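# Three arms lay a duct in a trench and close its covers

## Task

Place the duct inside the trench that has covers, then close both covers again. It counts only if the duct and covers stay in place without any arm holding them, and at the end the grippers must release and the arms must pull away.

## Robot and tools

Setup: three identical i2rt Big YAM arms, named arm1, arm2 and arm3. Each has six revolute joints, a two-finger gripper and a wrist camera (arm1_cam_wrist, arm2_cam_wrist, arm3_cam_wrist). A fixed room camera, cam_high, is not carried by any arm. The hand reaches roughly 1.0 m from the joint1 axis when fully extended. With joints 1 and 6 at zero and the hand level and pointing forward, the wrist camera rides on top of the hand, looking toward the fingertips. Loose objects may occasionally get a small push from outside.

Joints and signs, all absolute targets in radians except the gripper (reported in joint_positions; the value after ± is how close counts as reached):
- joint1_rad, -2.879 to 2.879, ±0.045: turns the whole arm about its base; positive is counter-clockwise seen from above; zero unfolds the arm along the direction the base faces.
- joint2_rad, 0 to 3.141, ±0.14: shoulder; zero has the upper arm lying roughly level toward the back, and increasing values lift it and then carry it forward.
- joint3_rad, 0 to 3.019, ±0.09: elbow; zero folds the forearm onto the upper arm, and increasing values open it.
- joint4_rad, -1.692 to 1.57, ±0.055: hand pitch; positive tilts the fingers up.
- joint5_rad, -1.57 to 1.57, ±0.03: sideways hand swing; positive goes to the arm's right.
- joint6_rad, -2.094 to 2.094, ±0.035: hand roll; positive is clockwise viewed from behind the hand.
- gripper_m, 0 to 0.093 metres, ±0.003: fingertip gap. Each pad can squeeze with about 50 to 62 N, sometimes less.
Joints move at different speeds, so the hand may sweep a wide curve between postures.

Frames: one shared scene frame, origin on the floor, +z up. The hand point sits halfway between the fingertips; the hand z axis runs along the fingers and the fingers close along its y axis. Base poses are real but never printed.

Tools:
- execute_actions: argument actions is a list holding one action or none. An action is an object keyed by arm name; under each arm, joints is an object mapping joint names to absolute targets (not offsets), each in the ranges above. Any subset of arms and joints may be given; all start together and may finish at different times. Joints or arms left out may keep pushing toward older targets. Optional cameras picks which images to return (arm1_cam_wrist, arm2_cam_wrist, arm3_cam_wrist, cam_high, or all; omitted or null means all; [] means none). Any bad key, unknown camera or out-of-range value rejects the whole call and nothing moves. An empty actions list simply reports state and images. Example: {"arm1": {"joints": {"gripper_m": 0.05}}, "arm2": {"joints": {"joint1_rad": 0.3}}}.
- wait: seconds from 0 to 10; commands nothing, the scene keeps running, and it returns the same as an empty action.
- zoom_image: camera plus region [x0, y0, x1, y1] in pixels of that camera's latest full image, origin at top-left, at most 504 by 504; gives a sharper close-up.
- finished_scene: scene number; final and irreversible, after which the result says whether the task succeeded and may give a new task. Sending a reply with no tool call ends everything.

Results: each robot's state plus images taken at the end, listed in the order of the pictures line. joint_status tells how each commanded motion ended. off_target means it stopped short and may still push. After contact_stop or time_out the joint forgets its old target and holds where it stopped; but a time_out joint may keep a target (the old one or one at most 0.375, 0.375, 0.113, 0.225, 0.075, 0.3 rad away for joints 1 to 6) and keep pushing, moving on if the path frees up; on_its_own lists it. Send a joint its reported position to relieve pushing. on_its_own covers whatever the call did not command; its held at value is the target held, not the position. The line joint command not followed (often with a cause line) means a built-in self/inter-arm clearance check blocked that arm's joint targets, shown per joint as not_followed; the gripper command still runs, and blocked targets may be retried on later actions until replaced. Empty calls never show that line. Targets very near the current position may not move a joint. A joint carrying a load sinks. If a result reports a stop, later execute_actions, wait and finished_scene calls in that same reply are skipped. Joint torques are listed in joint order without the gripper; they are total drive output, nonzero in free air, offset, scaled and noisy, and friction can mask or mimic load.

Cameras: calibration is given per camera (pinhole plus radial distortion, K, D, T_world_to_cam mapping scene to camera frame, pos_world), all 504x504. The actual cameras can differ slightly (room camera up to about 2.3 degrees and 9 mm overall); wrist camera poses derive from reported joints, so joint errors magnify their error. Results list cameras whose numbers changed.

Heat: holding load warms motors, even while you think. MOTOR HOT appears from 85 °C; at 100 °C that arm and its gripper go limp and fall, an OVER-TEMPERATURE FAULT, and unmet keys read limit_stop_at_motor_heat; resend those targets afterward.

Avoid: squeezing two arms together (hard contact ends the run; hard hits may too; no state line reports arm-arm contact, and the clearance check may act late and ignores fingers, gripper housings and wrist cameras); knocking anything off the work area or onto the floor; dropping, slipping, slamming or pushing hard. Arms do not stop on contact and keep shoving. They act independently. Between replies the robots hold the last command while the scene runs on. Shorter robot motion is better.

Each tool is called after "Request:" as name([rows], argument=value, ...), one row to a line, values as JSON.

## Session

Request:
execute_actions(actions=[])

Scene clock: 0.00 s.
Joint torques (N m, as the arm reports them, + toward a larger angle): no reading
arm1.joint_positions: joint1_rad=-0.095 joint2_rad=+0.533 joint3_rad=+1.380 joint4_rad=-1.233 joint5_rad=-0.024 joint6_rad=+0.119 gripper_m=+0.094
arm1.joint_status: not commanded
arm1.hand: x=-0.7589 y=-0.0802 z=+1.4921 quat_wxyz=(-0.558, -0.076, -0.826, -0.016) (m; scene frame)
arm2.joint_positions: joint1_rad=+0.438 joint2_rad=+0.638 joint3_rad=+1.342 joint4_rad=-1.428 joint5_rad=+0.038 joint6_rad=-0.488 gripper_m=+0.095
arm2.joint_status: not commanded
arm2.hand: x=-0.0539 y=-0.3349 z=+1.2471 quat_wxyz=(-0.320, +0.854, -0.315, -0.263) (m; scene frame)
arm3.joint_positions: joint1_rad=+0.373 joint2_rad=+0.596 joint3_rad=+1.389 joint4_rad=-1.196 joint5_rad=+0.250 joint6_rad=+0.225 gripper_m=+0.095
arm3.joint_status: not commanded
arm3.hand: x=+0.7365 y=-0.1469 z=+1.5442 quat_wxyz=(-0.065, -0.830, +0.004, +0.554) (m; scene frame)
pictures: arm1_cam_wrist, arm2_cam_wrist, arm3_cam_wrist, cam_high
camera_calibration (this result's frames):
arm1_cam_wrist: T_world_to_cam=[[-0.106471, -0.98978, -0.0948668, -0.0161305], [-0.841135, 0.140537, -0.522246, 0.158055], [0.530241, 0.0241916, -0.847502, 1.79691], [0, 0, 0, 1]] pos_world=[-0.821569, -0.0816483, 1.6039]
arm2_cam_wrist: T_world_to_cam=[[0.700758, 0.613555, 0.36399, -0.213206], [0.693623, -0.705277, -0.146529, -0.00781097], [0.16681, 0.355154, -0.919804, 1.3987], [0, 0, 0, 1]] pos_world=[-0.0784945, -0.37145, 1.36299]
arm3_cam_wrist: T_world_to_cam=[[-0.0629361, 0.992835, -0.101574, 0.352156], [0.842698, -0.0016615, -0.538383, 0.214641], [-0.534695, -0.11948, -0.836556, 1.78871], [0, 0, 0, 1]] pos_world=[0.7977, -0.135561, 1.64768]
Images, in order (width x height): arm1_cam_wrist 504x504, arm2_cam_wrist 504x504, arm3_cam_wrist 504x504, cam_high 504x504.

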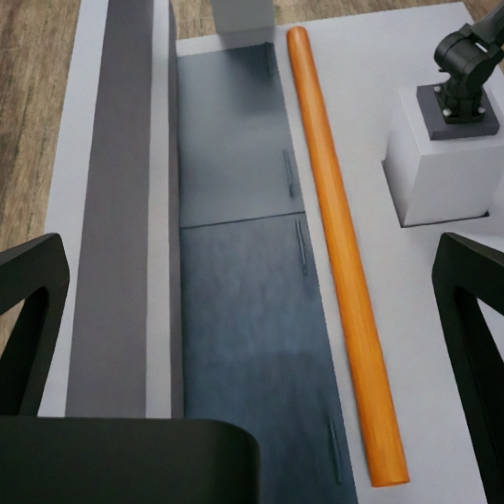

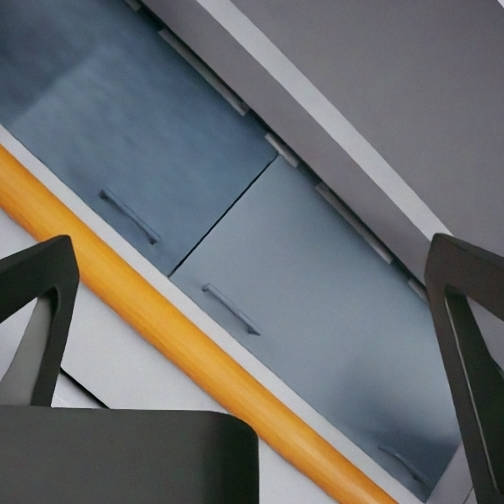

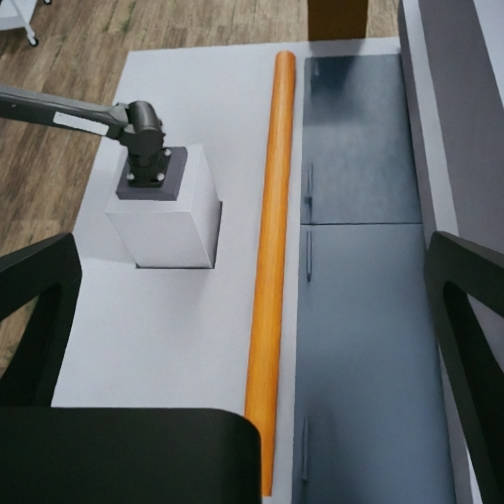

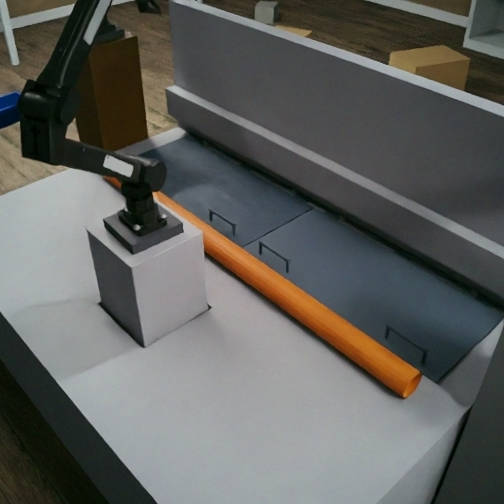

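Request:
zoom_image(camera="arm1_cam_wrist", region=[200, 0, 400, 200])

Request:
zoom_image(camera="arm1_cam_wrist", region=[260, 340, 424, 504])

Request:
zoom_image(camera="arm1_cam_wrist", region=[220, 130, 420, 330])

Region (200, 0, 400, 200) of arm1_cam_wrist's 504x504 image, scaled by 2.520, with more detail than that image has.

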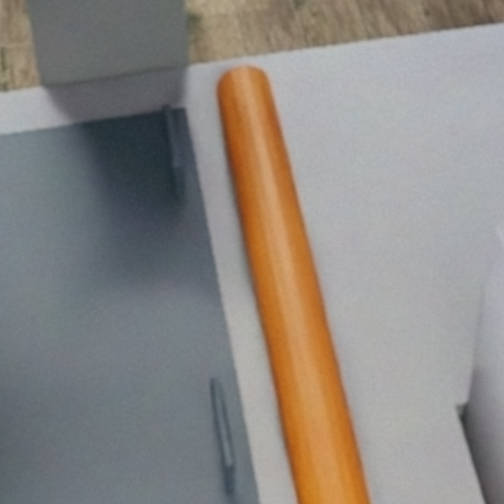

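Region (260, 340, 424, 504) of arm1_cam_wrist's 504x504 image, scaled by 3.073, with more detail than that image has.

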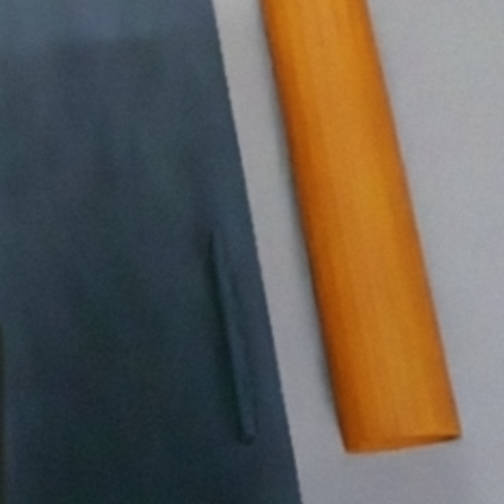

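Region (220, 130, 420, 330) of arm1_cam_wrist's 504x504 image, scaled by 2.520, with more detail than that image has.

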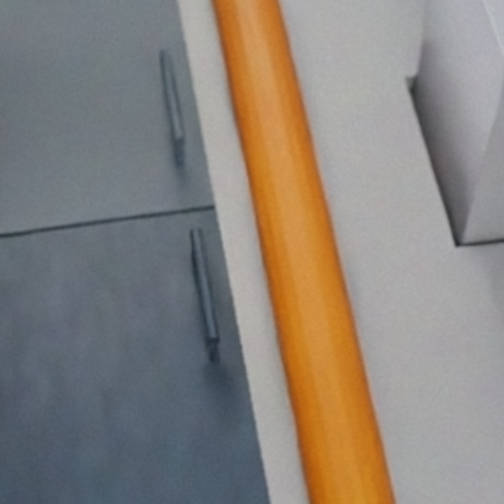

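Request:
zoom_image(camera="arm3_cam_wrist", region=[220, 340, 384, 504])

Request:
zoom_image(camera="arm3_cam_wrist", region=[200, 130, 400, 330])

Request:
zoom_image(camera="arm3_cam_wrist", region=[220, 20, 420, 220])

Region (220, 340, 384, 504) of arm3_cam_wrist's 504x504 image, scaled by 3.073, with more detail than that image has.

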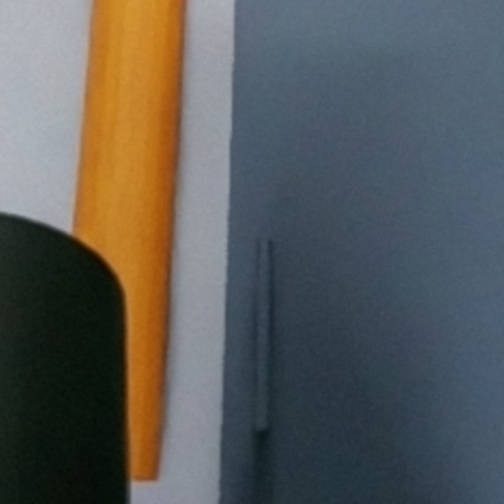

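Region (200, 130, 400, 330) of arm3_cam_wrist's 504x504 image, scaled by 2.520, with more detail than that image has.

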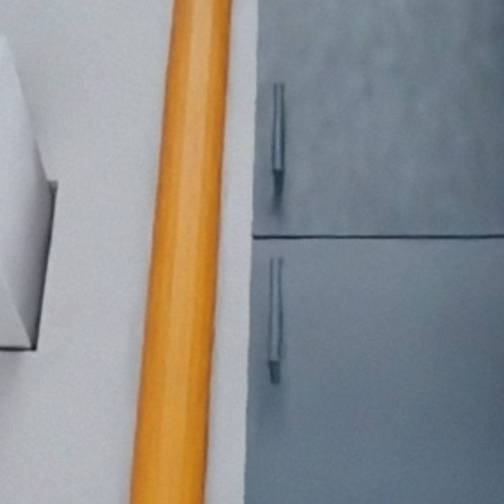

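Region (220, 20, 420, 220) of arm3_cam_wrist's 504x504 image, scaled by 2.520, with more detail than that image has.

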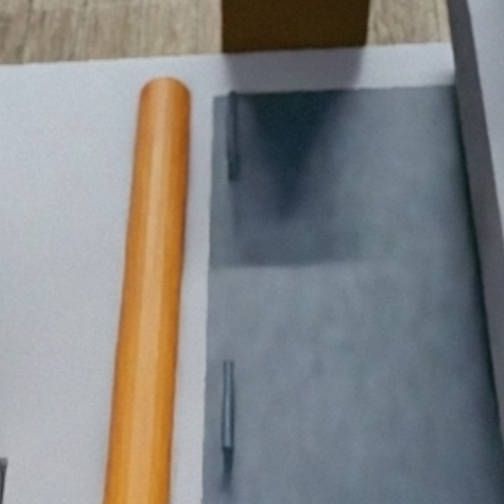

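Request:
zoom_image(camera="cam_high", region=[340, 270, 504, 434])

Request:
zoom_image(camera="cam_high", region=[190, 170, 370, 350])

Request:
zoom_image(camera="cam_high", region=[60, 100, 260, 300])

Region (340, 270, 504, 434) of cam_high's 504x504 image, scaled by 3.073, with more detail than that image has.

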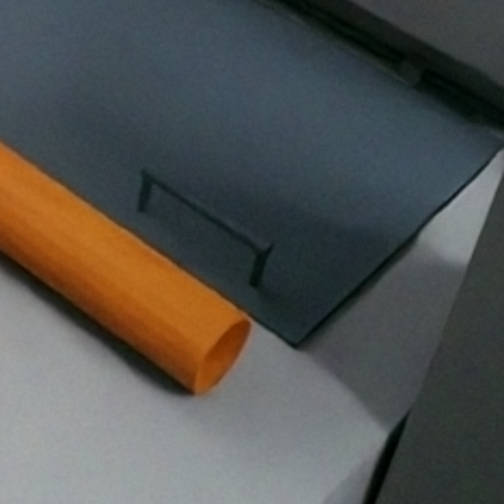

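Region (190, 170, 370, 350) of cam_high's 504x504 image, scaled by 2.800, with more detail than that image has.

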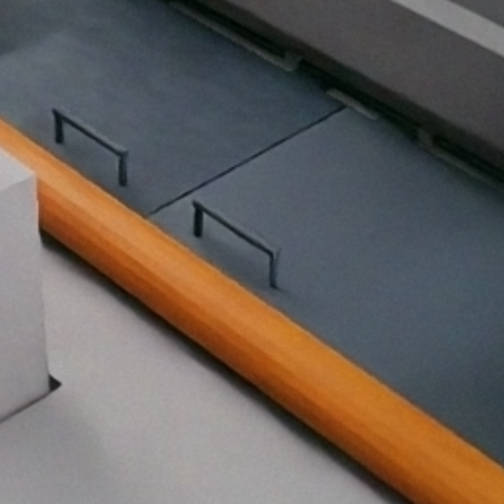

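Region (60, 100, 260, 300) of cam_high's 504x504 image, scaled by 2.520, with more detail than that image has.

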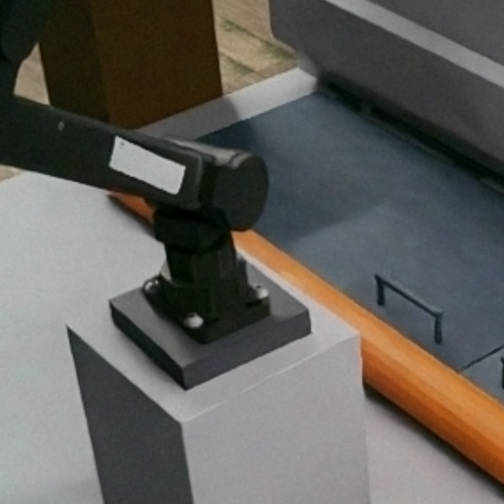

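Request:
zoom_image(camera="arm2_cam_wrist", region=[60, 180, 300, 420])

Region (60, 180, 300, 420) of arm2_cam_wrist's 504x504 image, scaled by 2.100, with more detail than that image has.

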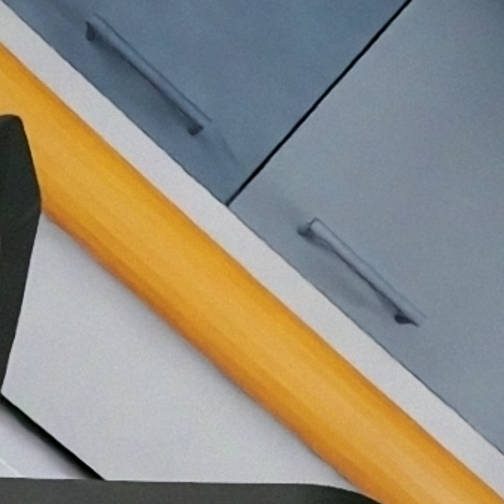

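Request:
execute_actions([
  {"arm1":{"joints":{"joint1_rad":-0.268,"joint2_rad":2.54,"joint3_rad":0.947,"joint4_rad":0.040,"joint5_rad":0.0,"joint6_rad":-0.258,"gripper_m":0.04}},"arm3":{"joints":{"joint1_rad":0.138,"joint2_rad":2.69,"joint3_rad":1.070,"joint4_rad":0.070,"joint5_rad":0.0,"joint6_rad":0.152,"gripper_m":0.04}},"arm2":{"joints":{"joint1_rad":0.128,"joint2_rad":1.985,"joint3_rad":0.549,"joint4_rad":-0.118,"joint5_rad":0.0,"joint6_rad":-1.480,"gripper_m":0.093}}},
])

Scene clock: 122.17 s.
Joint torques (N m, as the arm reports them, + toward a larger angle): arm1=[ -0.18 -16.91  -0.34   0.94   0.27  -0.1 ] | arm2=[ 0.44 -9.88  1.49  0.74 -0.24 -0.03] | arm3=[ -0.95 -18.82  -0.48   0.86  -0.13  -0.08]
arm1.joint_positions: joint1_rad=-0.257 joint2_rad=+2.545 joint3_rad=+0.946 joint4_rad=+0.030 joint5_rad=-0.004 joint6_rad=-0.248 gripper_m=+0.040
arm1.joint_status: all done
arm1.hand: x=-0.6184 y=-0.1616 z=+0.5770 quat_wxyz=(-0.001, +0.000, -1.000, +0.002) (m; scene frame)
arm2.joint_positions: joint1_rad=+0.130 joint2_rad=+1.974 joint3_rad=+0.542 joint4_rad=-0.137 joint5_rad=+0.002 joint6_rad=-1.472 gripper_m=+0.093
arm2.joint_status: all done
arm2.hand: x=+0.0080 y=-0.2635 z=+0.5805 quat_wxyz=(-0.004, +1.000, -0.009, +0.002) (m; scene frame)
arm3.joint_positions: joint1_rad=+0.148 joint2_rad=+2.700 joint3_rad=+1.066 joint4_rad=+0.060 joint5_rad=+0.002 joint6_rad=+0.161 gripper_m=+0.040
arm3.joint_status: all done
arm3.hand: x=+0.6051 y=-0.1577 z=+0.5715 quat_wxyz=(+0.000, -1.000, +0.002, +0.000) (m; scene frame)
pictures: arm1_cam_wrist, arm2_cam_wrist, arm3_cam_wrist, cam_high
camera_calibration (this result's frames):
arm1_cam_wrist: T_world_to_cam=[[0.0154915, -0.999843, 0.00857671, -0.154444], [-0.809501, -0.0075064, 0.587071, -0.834728], [-0.586914, -0.0160374, -0.80949, 0.229575], [0, 0, 0, 1]] pos_world=[-0.53858, -0.157004, 0.677208]
arm2_cam_wrist: T_world_to_cam=[[0.0177426, 0.999729, -0.0150419, 0.269469], [0.813619, -0.00569231, 0.581371, -0.337246], [0.581128, -0.0225534, -0.813499, 0.585363], [0, 0, 0, 1]] pos_world=[-0.0705629, -0.258113, 0.676311]
arm3_cam_wrist: T_world_to_cam=[[-0.00450945, 0.99996, 0.00775688, 0.159075], [0.820011, -0.000741855, 0.572347, -0.819314], [0.572329, 0.0089417, -0.819975, 0.244316], [0, 0, 0, 1]] pos_world=[0.532735, -0.161861, 0.668031]
Images, in order (width x height): arm1_cam_wrist 504x504, arm2_cam_wrist 504x504, arm3_cam_wrist 504x504, cam_high 504x504.

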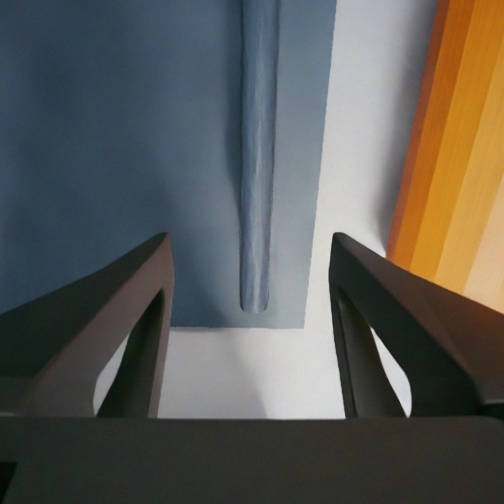

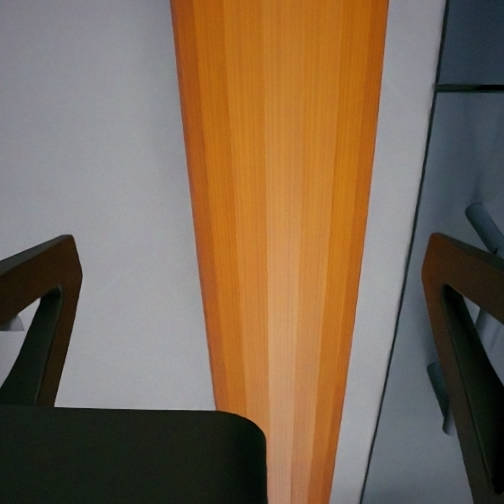

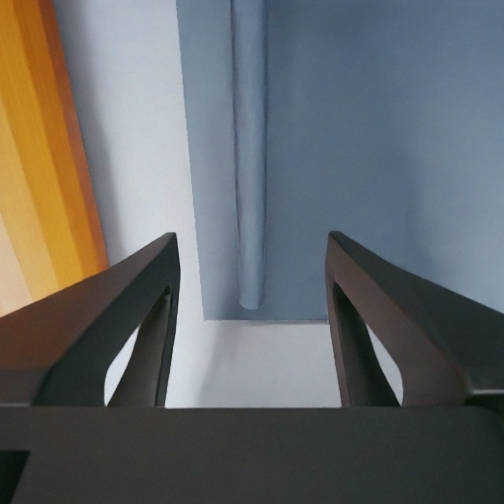

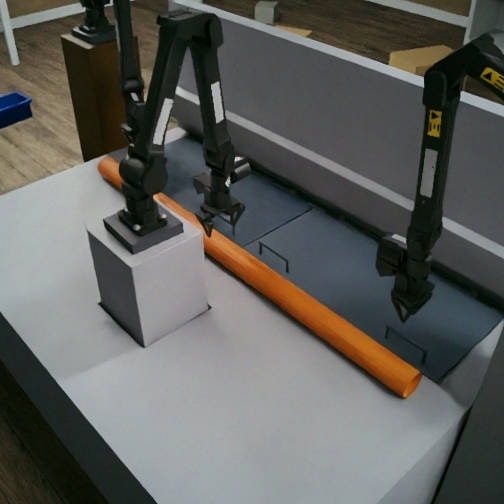

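Request:
execute_actions(actions=[])

Scene clock: 135.30 s.
Joint torques (N m, as the arm reports them, + toward a larger angle): arm1=[ -0.19 -17.4   -0.39   0.93   0.27  -0.12] | arm2=[  0.4  -10.02   1.4    0.82  -0.22  -0.01] | arm3=[ -0.88 -18.79  -0.56   0.84  -0.13  -0.07]
arm1.joint_positions: joint1_rad=-0.257 joint2_rad=+2.545 joint3_rad=+0.946 joint4_rad=+0.030 joint5_rad=-0.004 joint6_rad=-0.248 gripper_m=+0.040
arm1.joint_status: all done
arm1.hand: x=-0.6184 y=-0.1616 z=+0.5770 quat_wxyz=(-0.001, +0.000, -1.000, +0.002) (m; scene frame)
arm2.joint_positions: joint1_rad=+0.130 joint2_rad=+1.974 joint3_rad=+0.542 joint4_rad=-0.137 joint5_rad=+0.002 joint6_rad=-1.472 gripper_m=+0.093
arm2.joint_status: all done
arm2.hand: x=+0.0080 y=-0.2635 z=+0.5805 quat_wxyz=(-0.004, +1.000, -0.009, +0.002) (m; scene frame)
arm3.joint_positions: joint1_rad=+0.148 joint2_rad=+2.700 joint3_rad=+1.066 joint4_rad=+0.060 joint5_rad=+0.002 joint6_rad=+0.161 gripper_m=+0.040
arm3.joint_status: all done
arm3.hand: x=+0.6051 y=-0.1577 z=+0.5715 quat_wxyz=(+0.000, -1.000, +0.002, +0.000) (m; scene frame)
pictures: arm1_cam_wrist, arm2_cam_wrist, arm3_cam_wrist, cam_high
camera_calibration (this result's frames):
arm1_cam_wrist: T_world_to_cam=[[0.0154915, -0.999843, 0.00857671, -0.154444], [-0.809501, -0.0075064, 0.587071, -0.834728], [-0.586914, -0.0160374, -0.80949, 0.229575], [0, 0, 0, 1]] pos_world=[-0.53858, -0.157004, 0.677208]
arm2_cam_wrist: T_world_to_cam=[[0.0173613, 0.999736, -0.0150437, 0.269474], [0.813619, -0.00538085, 0.581374, -0.337165], [0.58114, -0.0223333, -0.813497, 0.58542], [0, 0, 0, 1]] pos_world=[-0.0705653, -0.258143, 0.676311]
arm3_cam_wrist: T_world_to_cam=[[-0.00450945, 0.99996, 0.00775688, 0.159075], [0.820011, -0.000741855, 0.572347, -0.819314], [0.572329, 0.0089417, -0.819975, 0.244316], [0, 0, 0, 1]] pos_world=[0.532735, -0.161861, 0.668031]
Images, in order (width x height): arm1_cam_wrist 504x504, arm2_cam_wrist 504x504, arm3_cam_wrist 504x504, cam_high 504x504.

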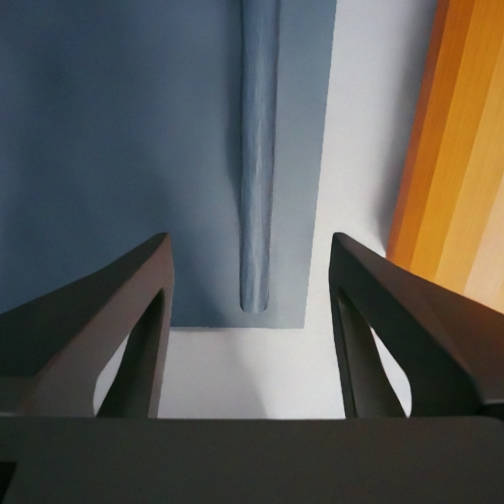

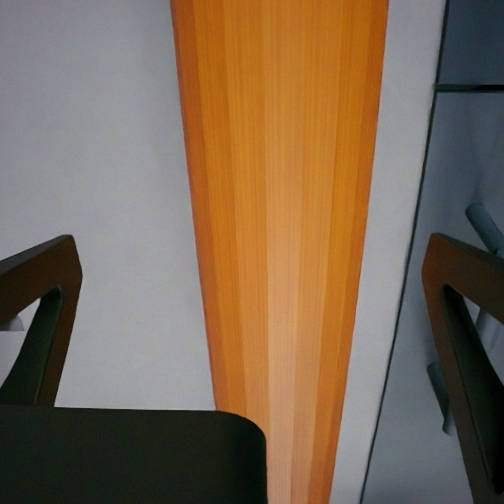

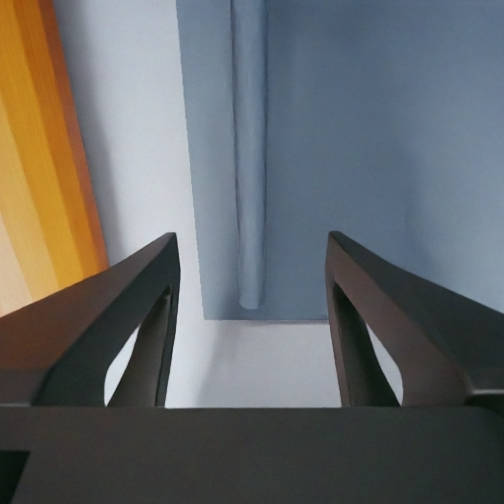

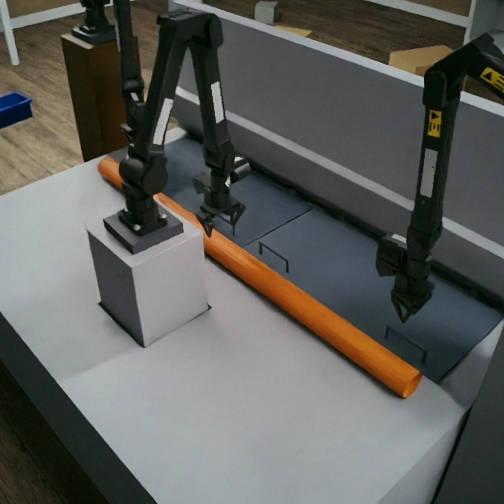

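Request:
zoom_image(camera="arm2_cam_wrist", region=[0, 150, 504, 400])

Region (0, 150, 504, 400) of arm2_cam_wrist's 504x504 image, scaled by 1.000; it fills the top 250 rows of this view, and the rest is white.

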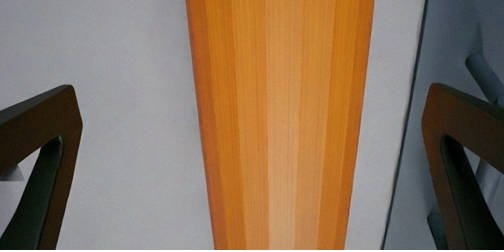

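Request:
execute_actions([
  {"arm1":{"joints":{"joint1_rad":-0.268,"joint2_rad":2.745,"joint3_rad":1.087,"joint4_rad":0.099}},"arm3":{"joints":{"joint2_rad":2.895,"joint3_rad":1.239,"joint4_rad":0.096}},"arm2":{"joints":{"joint2_rad":2.074,"joint3_rad":0.593,"joint4_rad":-0.078,"joint6_rad":-1.495}}},
])

Scene clock: 195.27 s.
Joint torques (N m, as the arm reports them, + toward a larger angle): arm1=[ -0.15 -18.76  -0.74   0.79   0.28  -0.1 ] | arm2=[  0.37 -10.19   0.87   0.71  -0.2   -0.01] | arm3=[ -0.86 -19.59  -0.88   0.5   -0.13  -0.08]
arm1.joint_positions: joint1_rad=-0.257 joint2_rad=+2.753 joint3_rad=+1.085 joint4_rad=+0.097 joint5_rad=-0.004 joint6_rad=-0.248 gripper_m=+0.040
arm1.joint_status: all done
arm1.hand: x=-0.6205 y=-0.1616 z=+0.5028 quat_wxyz=(+0.000, +0.000, -1.000, +0.002) (m; scene frame)
arm2.joint_positions: joint1_rad=+0.130 joint2_rad=+2.061 joint3_rad=+0.592 joint4_rad=-0.093 joint5_rad=+0.002 joint6_rad=-1.487 gripper_m=+0.093
arm2.joint_status: all done
arm2.hand: x=+0.0069 y=-0.2488 z=+0.5593 quat_wxyz=(-0.008, +1.000, -0.001, +0.002) (m; scene frame)
arm3.joint_positions: joint1_rad=+0.148 joint2_rad=+2.907 joint3_rad=+1.236 joint4_rad=+0.093 joint5_rad=+0.002 joint6_rad=+0.161 gripper_m=+0.040
arm3.joint_status: all done
arm3.hand: x=+0.6072 y=-0.1575 z=+0.4941 quat_wxyz=(+0.000, -1.000, +0.002, -0.002) (m; scene frame)
pictures: arm1_cam_wrist, arm2_cam_wrist, arm3_cam_wrist, cam_high
camera_calibration (this result's frames):
arm1_cam_wrist: T_world_to_cam=[[0.0158735, -0.999842, 0.00798026, -0.153318], [-0.808192, -0.00813087, 0.588862, -0.792952], [-0.588704, -0.0157969, -0.808194, 0.166526], [0, 0, 0, 1]] pos_world=[-0.54039, -0.157111, 0.602748]
arm2_cam_wrist: T_world_to_cam=[[0.00283868, 0.999959, -0.00865259, 0.250988], [0.813844, 0.00271768, 0.581077, -0.321634], [0.581076, -0.00869135, -0.813803, 0.572673], [0, 0, 0, 1]] pos_world=[-0.0717195, -0.245126, 0.655109]
arm3_cam_wrist: T_world_to_cam=[[-0.00454727, 0.999955, 0.0083357, 0.159243], [0.817849, -0.00107769, 0.575432, -0.777014], [0.575415, 0.00943399, -0.817807, 0.176788], [0, 0, 0, 1]] pos_world=[0.534478, -0.161741, 0.59037]
Images, in order (width x height): arm1_cam_wrist 504x504, arm2_cam_wrist 504x504, arm3_cam_wrist 504x504, cam_high 504x504.

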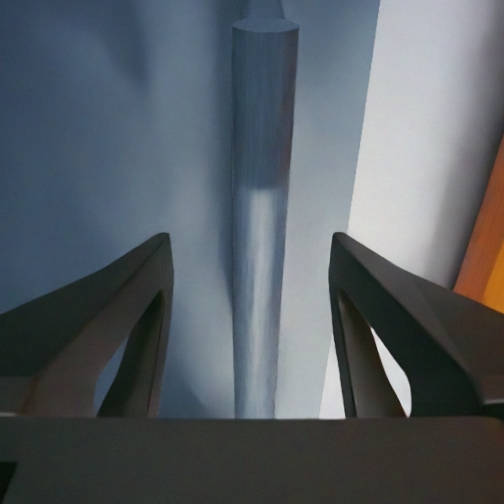

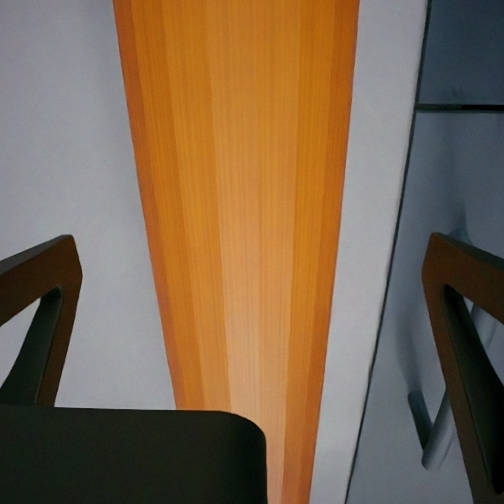

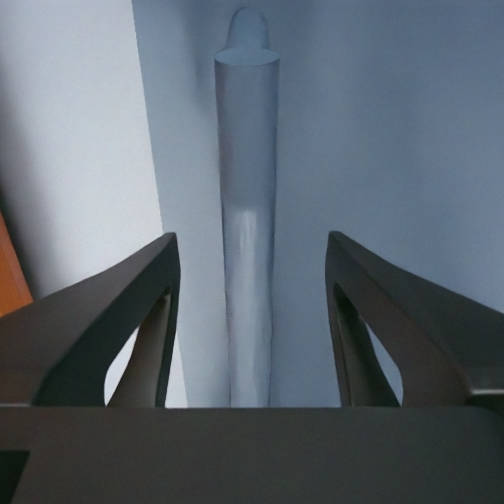

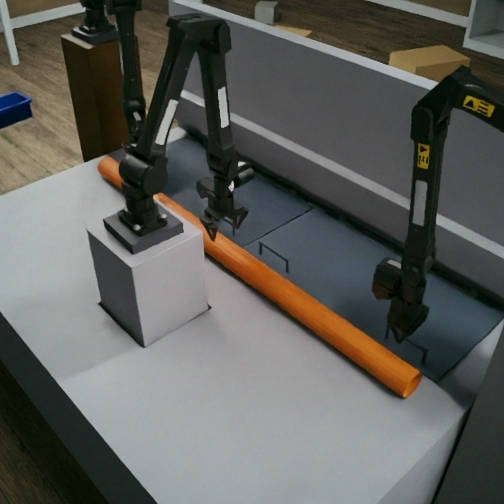

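Request:
execute_actions([
  {"arm1":{"joints":{"gripper_m":0.004}},"arm3":{"joints":{"gripper_m":0.004}},"arm2":{"joints":{"joint2_rad":2.262,"joint3_rad":0.644,"joint4_rad":0.057}}},
])

Scene clock: 206.43 s.
Joint torques (N m, as the arm reports them, + toward a larger angle): arm1=[ -0.15 -18.    -0.98   0.58   0.04  -0.1 ] | arm2=[  0.58 -12.23   0.05   0.68  -0.12  -0.01] | arm3=[ -0.75 -19.38  -0.94   0.48   0.08  -0.07]
arm1.joint_positions: joint1_rad=-0.258 joint2_rad=+2.753 joint3_rad=+1.086 joint4_rad=+0.097 joint5_rad=+0.003 joint6_rad=-0.249 gripper_m=+0.010
arm1.joint_status: gripper_m off_target (ended at +0.010, target +0.004)
arm1.hand: x=-0.6205 y=-0.1633 z=+0.5028 quat_wxyz=(+0.000, +0.000, -1.000, +0.005) (m; scene frame)
arm2.joint_positions: joint1_rad=+0.130 joint2_rad=+2.257 joint3_rad=+0.639 joint4_rad=+0.039 joint5_rad=-0.001 joint6_rad=-1.487 gripper_m=+0.093
arm2.joint_status: all done
arm2.hand: x=+0.0072 y=-0.2550 z=+0.5057 quat_wxyz=(+0.001, +1.000, -0.001, +0.002) (m; scene frame)
arm3.joint_positions: joint1_rad=+0.148 joint2_rad=+2.907 joint3_rad=+1.237 joint4_rad=+0.093 joint5_rad=-0.003 joint6_rad=+0.160 gripper_m=+0.011
arm3.joint_status: gripper_m off_target (ended at +0.011, target +0.004)
arm3.hand: x=+0.6069 y=-0.1584 z=+0.4941 quat_wxyz=(-0.002, -1.000, +0.002, -0.002) (m; scene frame)
pictures: arm1_cam_wrist, arm2_cam_wrist, arm3_cam_wrist, cam_high
camera_calibration (this result's frames):
arm1_cam_wrist: T_world_to_cam=[[0.0151176, -0.999775, 0.0149082, -0.158909], [-0.807858, -0.00342726, 0.589367, -0.792226], [-0.589183, -0.0209535, -0.807728, 0.165137], [0, 0, 0, 1]] pos_world=[-0.540308, -0.158128, 0.602666]
arm2_cam_wrist: T_world_to_cam=[[0.00210921, 0.99968, -0.0251906, 0.265033], [0.814385, 0.0129015, 0.580181, -0.287689], [0.580321, -0.0217385, -0.814098, 0.52564], [0, 0, 0, 1]] pos_world=[-0.0713091, -0.24981, 0.60151]
arm3_cam_wrist: T_world_to_cam=[[-0.00566999, 0.999978, 0.00331329, 0.163324], [0.817837, 0.00273058, 0.575443, -0.776117], [0.575422, 0.00597249, -0.817835, 0.17643], [0, 0, 0, 1]] pos_world=[0.534142, -0.162255, 0.590361]
Images, in order (width x height): arm1_cam_wrist 504x504, arm2_cam_wrist 504x504, arm3_cam_wrist 504x504, cam_high 504x504.

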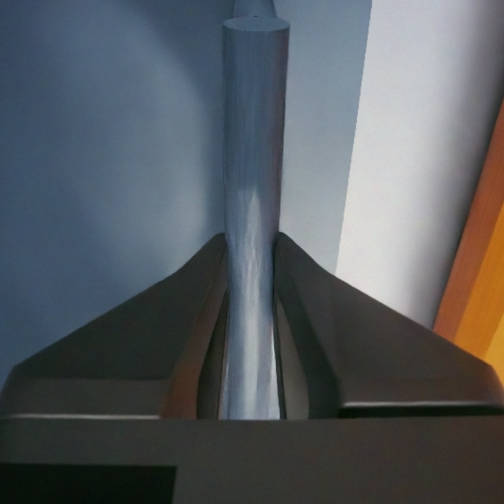

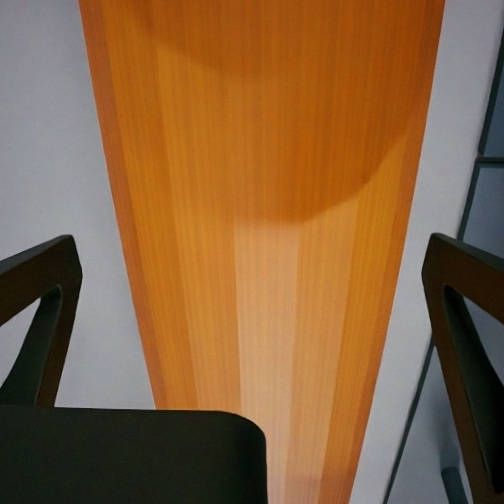

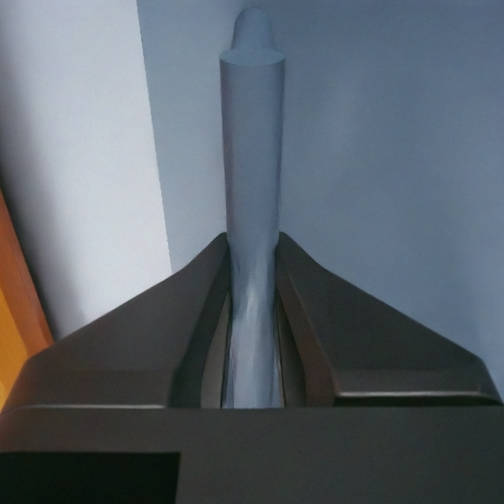

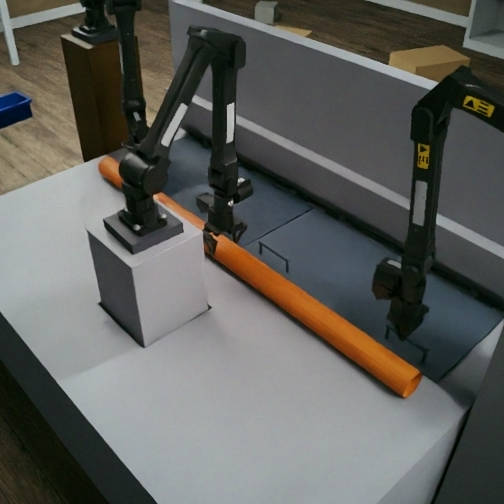

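Request:
execute_actions([
  {"arm1":{"joints":{"joint1_rad":-0.149,"joint2_rad":2.416,"joint3_rad":0.878,"joint4_rad":0.006,"joint6_rad":-0.169}},"arm3":{"joints":{"joint1_rad":0.033,"joint2_rad":2.574,"joint3_rad":1.004,"joint4_rad":0.042,"joint6_rad":0.069}},"arm2":{"joints":{"gripper_m":0.045}}},
])

Scene clock: 209.53 s.
Joint torques (N m, as the arm reports them, + toward a larger angle): arm1=[  1.93 -22.64  -1.65  -0.22  -0.8    0.01] | arm2=[  0.67 -11.7   -0.23   0.66  -0.14  -0.01] | arm3=[ -2.51 -24.44  -1.9   -0.28   1.16  -0.05]
arm1.joint_positions: joint1_rad=-0.177 joint2_rad=+2.484 joint3_rad=+0.894 joint4_rad=+0.022 joint5_rad=+0.028 joint6_rad=-0.170 gripper_m=+0.010
arm1.joint_status: all done
arm1.hand: x=-0.6201 y=-0.1372 z=+0.5979 quat_wxyz=(+0.002, +0.001, -1.000, +0.018) (m; scene frame)
arm2.joint_positions: joint1_rad=+0.130 joint2_rad=+2.257 joint3_rad=+0.642 joint4_rad=+0.042 joint5_rad=+0.000 joint6_rad=-1.489 gripper_m=+0.071
arm2.joint_status: gripper_m off_target (ended at +0.071, target +0.045)
arm2.hand: x=+0.0071 y=-0.2524 z=+0.5056 quat_wxyz=(-0.003, +1.000, +0.000, +0.002) (m; scene frame)
arm3.joint_positions: joint1_rad=+0.062 joint2_rad=+2.647 joint3_rad=+1.018 joint4_rad=+0.055 joint5_rad=-0.028 joint6_rad=+0.075 gripper_m=+0.011
arm3.joint_status: all done
arm3.hand: x=+0.6061 y=-0.1312 z=+0.5908 quat_wxyz=(-0.015, -1.000, +0.002, -0.002) (m; scene frame)
pictures: arm1_cam_wrist, arm2_cam_wrist, arm3_cam_wrist, cam_high
camera_calibration (this result's frames):
arm1_cam_wrist: T_world_to_cam=[[0.018204, -0.999038, 0.0398924, -0.147208], [-0.80638, 0.00891875, 0.59133, -0.84646], [-0.591117, -0.042933, -0.805442, 0.23714], [0, 0, 0, 1]] pos_world=[-0.539712, -0.129336, 0.697412]
arm2_cam_wrist: T_world_to_cam=[[0.000174355, 0.999825, -0.0187042, 0.259193], [0.814446, 0.010711, 0.580141, -0.288113], [0.58024, -0.0153347, -0.814301, 0.52747], [0, 0, 0, 1]] pos_world=[-0.0714518, -0.247973, 0.601514]
arm3_cam_wrist: T_world_to_cam=[[-0.00523313, 0.999732, -0.0225618, 0.150811], [0.818658, 0.0172398, 0.574022, -0.828925], [0.574257, -0.0154665, -0.818529, 0.254141], [0, 0, 0, 1]] pos_world=[0.533453, -0.13255, 0.687246]
Images, in order (width x height): arm1_cam_wrist 504x504, arm2_cam_wrist 504x504, arm3_cam_wrist 504x504, cam_high 504x504.

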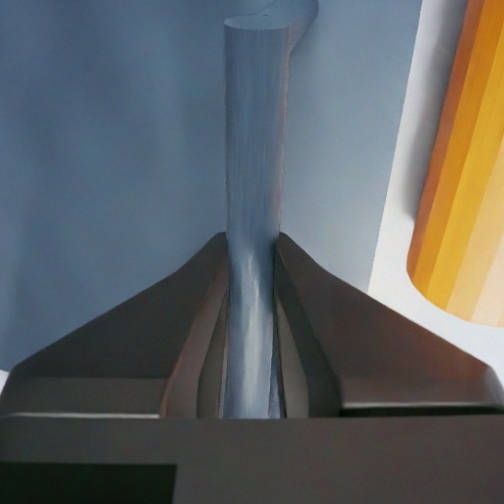

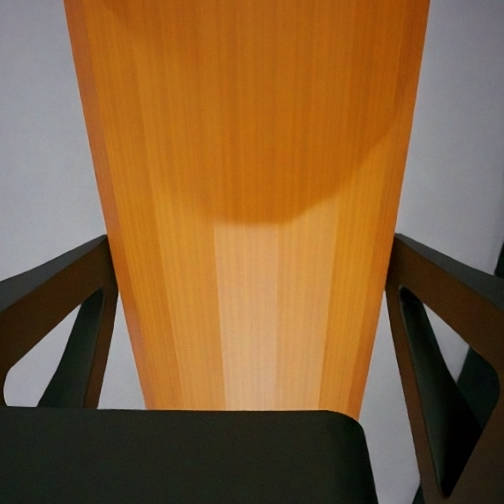

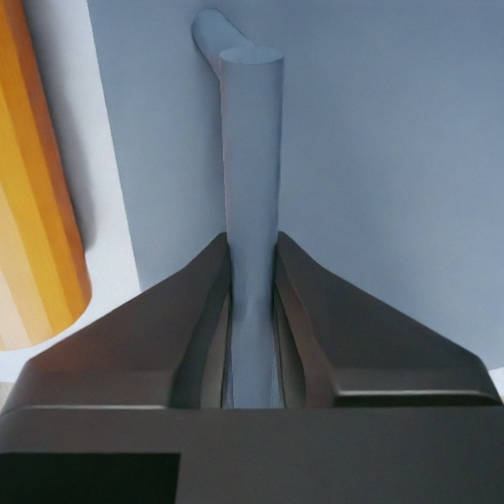

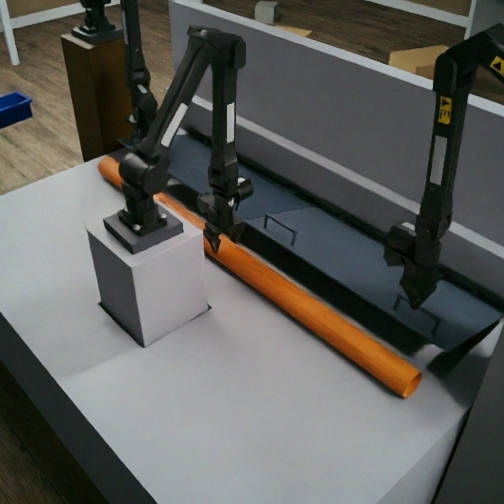

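Request:
execute_actions([
  {"arm1":{"joints":{"joint1_rad":0.050,"joint2_rad":2.124,"joint3_rad":0.744,"joint4_rad":-0.166,"joint6_rad":0.020}},"arm3":{"joints":{"joint1_rad":-0.160,"joint2_rad":2.302,"joint3_rad":0.851,"joint4_rad":-0.086,"joint6_rad":-0.115}},"arm2":{"joints":{"joint1_rad":0.145,"joint2_rad":1.964,"joint3_rad":0.476,"joint4_rad":0.269,"joint5_rad":0.025,"joint6_rad":-1.476,"gripper_m":0.041}}},
])

Scene clock: 218.93 s.
Joint torques (N m, as the arm reports them, + toward a larger angle): arm1=[  2.96 -19.42   0.56  -0.18  -1.29   0.02] | arm2=[  1.57 -15.89   1.03   1.77   0.11   0.12] | arm3=[ -2.58 -21.09   0.03  -0.16   1.68  -0.04]
arm1.joint_positions: joint1_rad=+0.016 joint2_rad=+2.170 joint3_rad=+0.750 joint4_rad=-0.151 joint5_rad=+0.043 joint6_rad=+0.016 gripper_m=+0.010
arm1.joint_status: all done
arm1.hand: x=-0.6211 y=-0.0710 z=+0.6986 quat_wxyz=(+0.000, +0.004, -1.000, +0.026) (m; scene frame)
arm2.joint_positions: joint1_rad=+0.139 joint2_rad=+2.022 joint3_rad=+0.467 joint4_rad=+0.238 joint5_rad=+0.020 joint6_rad=-1.480 gripper_m=+0.071
arm2.joint_status: gripper_m off_target (ended at +0.071, target +0.041); the others done
arm2.hand: x=+0.0057 y=-0.2339 z=+0.5743 quat_wxyz=(-0.130, +0.991, -0.001, +0.000) (m; scene frame)
arm3.joint_positions: joint1_rad=-0.130 joint2_rad=+2.351 joint3_rad=+0.853 joint4_rad=-0.076 joint5_rad=-0.040 joint6_rad=-0.109 gripper_m=+0.011
arm3.joint_status: all done
arm3.hand: x=+0.6075 y=-0.0632 z=+0.6927 quat_wxyz=(-0.021, -1.000, +0.006, +0.002) (m; scene frame)
pictures: arm1_cam_wrist, arm2_cam_wrist, arm3_cam_wrist, cam_high
camera_calibration (this result's frames):
arm1_cam_wrist: T_world_to_cam=[[0.0238981, -0.998193, 0.0551379, -0.0920822], [-0.808383, 0.0131541, 0.58851, -0.906389], [-0.588172, -0.0586368, -0.806608, 0.322042], [0, 0, 0, 1]] pos_world=[-0.541093, -0.0611096, 0.798258]
arm2_cam_wrist: T_world_to_cam=[[0.00104267, 0.971975, 0.23508, 0.0897289], [0.815981, -0.136722, 0.561678, -0.350936], [0.578078, 0.191235, -0.793256, 0.620727], [0, 0, 0, 1]] pos_world=[-0.0725652, -0.2539, 0.668415]
arm3_cam_wrist: T_world_to_cam=[[0.00230909, 0.999383, -0.035054, 0.0891519], [0.822986, 0.0180136, 0.567776, -0.887958], [0.568057, -0.03016, -0.822436, 0.343308], [0, 0, 0, 1]] pos_world=[0.535552, -0.0627474, 0.789636]
Images, in order (width x height): arm1_cam_wrist 504x504, arm2_cam_wrist 504x504, arm3_cam_wrist 504x504, cam_high 504x504.

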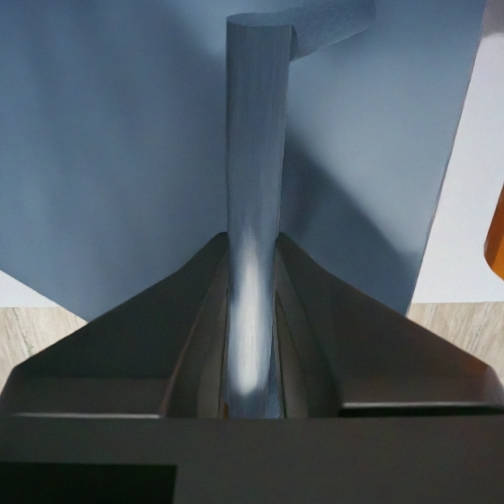

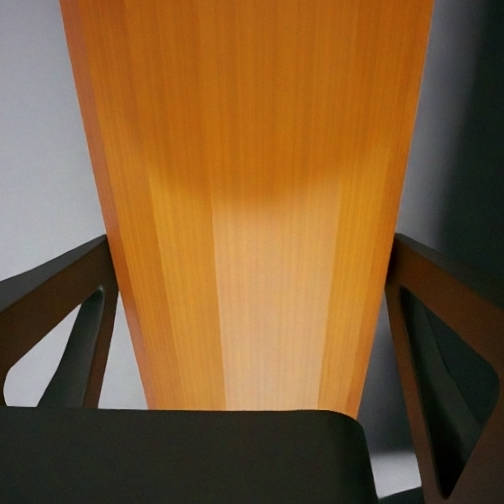

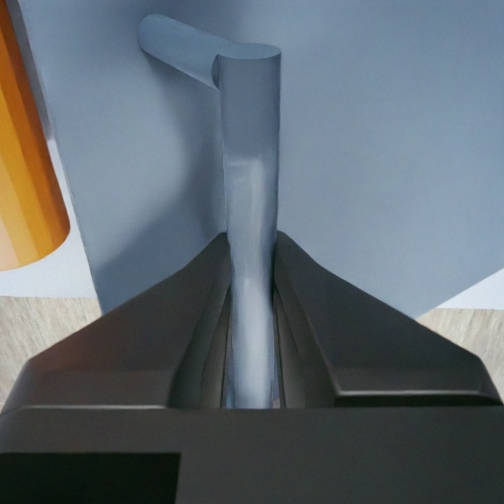

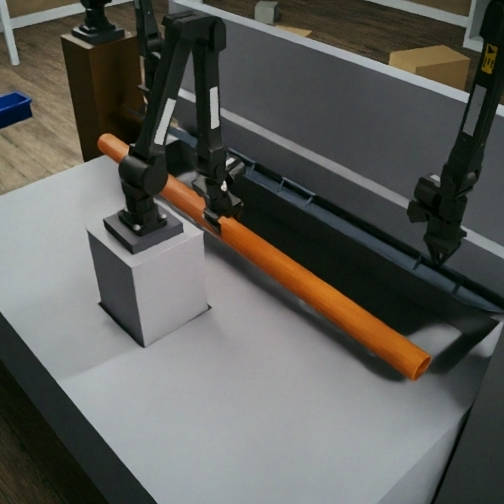

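Request:
execute_actions([
  {"arm1":{"joints":{"joint1_rad":0.294,"joint2_rad":1.923,"joint3_rad":0.733,"joint4_rad":-0.363,"joint6_rad":0.268}},"arm3":{"joints":{"joint1_rad":-0.393,"joint2_rad":2.119,"joint3_rad":0.840,"joint4_rad":-0.269,"joint6_rad":-0.348}},"arm2":{"joints":{"joint1_rad":0.126,"joint2_rad":2.183,"joint3_rad":0.820,"joint4_rad":0.315,"joint5_rad":0.033,"joint6_rad":-1.498}}},
])

Scene clock: 221.57 s.
Joint torques (N m, as the arm reports them, + toward a larger angle): arm1=[  2.38 -17.48   2.34  -0.13  -1.28   0.06] | arm2=[ -0.37 -20.56   3.09   2.48   0.16  -0.01] | arm3=[ -2.69 -19.47   1.69  -0.04   1.82  -0.07]
arm1.joint_positions: joint1_rad=+0.266 joint2_rad=+1.955 joint3_rad=+0.739 joint4_rad=-0.349 joint5_rad=+0.044 joint6_rad=+0.260 gripper_m=+0.010
arm1.joint_status: all done
arm1.hand: x=-0.6206 y=+0.0193 z=+0.7685 quat_wxyz=(-0.008, +0.008, -1.000, +0.024) (m; scene frame)
arm2.joint_positions: joint1_rad=+0.135 joint2_rad=+2.250 joint3_rad=+0.797 joint4_rad=+0.277 joint5_rad=+0.028 joint6_rad=-1.490 gripper_m=+0.071
arm2.joint_status: all done
arm2.hand: x=-0.0034 y=-0.0980 z=+0.5298 quat_wxyz=(-0.200, +0.980, +0.001, -0.001) (m; scene frame)
arm3.joint_positions: joint1_rad=-0.362 joint2_rad=+2.153 joint3_rad=+0.838 joint4_rad=-0.262 joint5_rad=-0.044 joint6_rad=-0.340 gripper_m=+0.011
arm3.joint_status: all done
arm3.hand: x=+0.6085 y=+0.0248 z=+0.7614 quat_wxyz=(-0.023, -1.000, +0.006, +0.006) (m; scene frame)
pictures: arm1_cam_wrist, arm2_cam_wrist, arm3_cam_wrist, cam_high
camera_calibration (this result's frames):
arm1_cam_wrist: T_world_to_cam=[[0.0306153, -0.998138, 0.0527582, 0.000181483], [-0.817754, 0.0053388, 0.575544, -0.944026], [-0.574753, -0.0607637, -0.816068, 0.399697], [0, 0, 0, 1]] pos_world=[-0.542259, 0.0295082, 0.869498]
arm2_cam_wrist: T_world_to_cam=[[-0.000671945, 0.92935, 0.3692, -0.107076], [0.817968, -0.211876, 0.534823, -0.29302], [0.575263, 0.302353, -0.760036, 0.55795], [0, 0, 0, 1]] pos_world=[-0.081359, -0.131271, 0.620309]
arm3_cam_wrist: T_world_to_cam=[[0.00379784, 0.999249, -0.0385695, 0.00538274], [0.82716, 0.0185355, 0.561661, -0.927294], [0.561954, -0.0340362, -0.826468, 0.40879], [0, 0, 0, 1]] pos_world=[0.537278, 0.0257228, 0.858884]
Images, in order (width x height): arm1_cam_wrist 504x504, arm2_cam_wrist 504x504, arm3_cam_wrist 504x504, cam_high 504x504.

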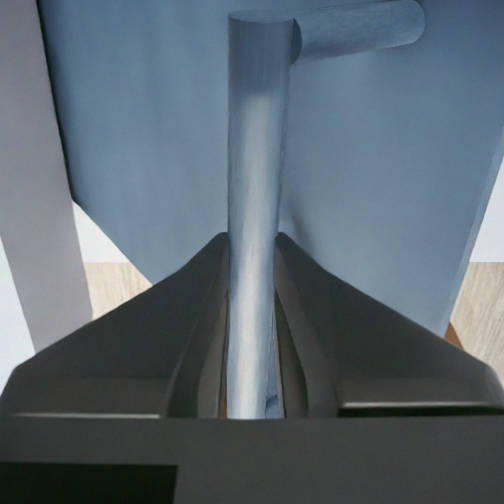

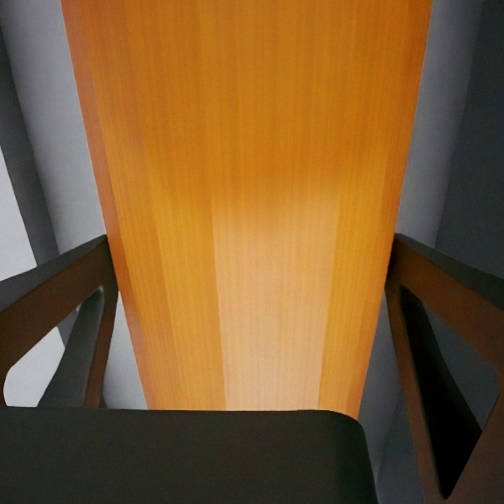

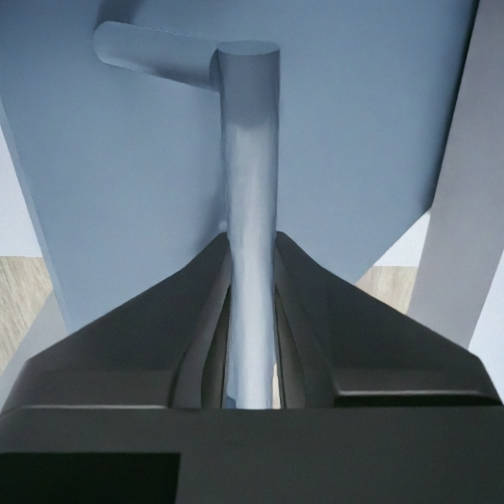

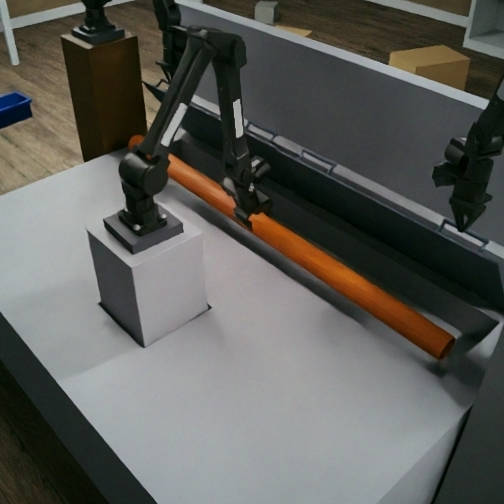

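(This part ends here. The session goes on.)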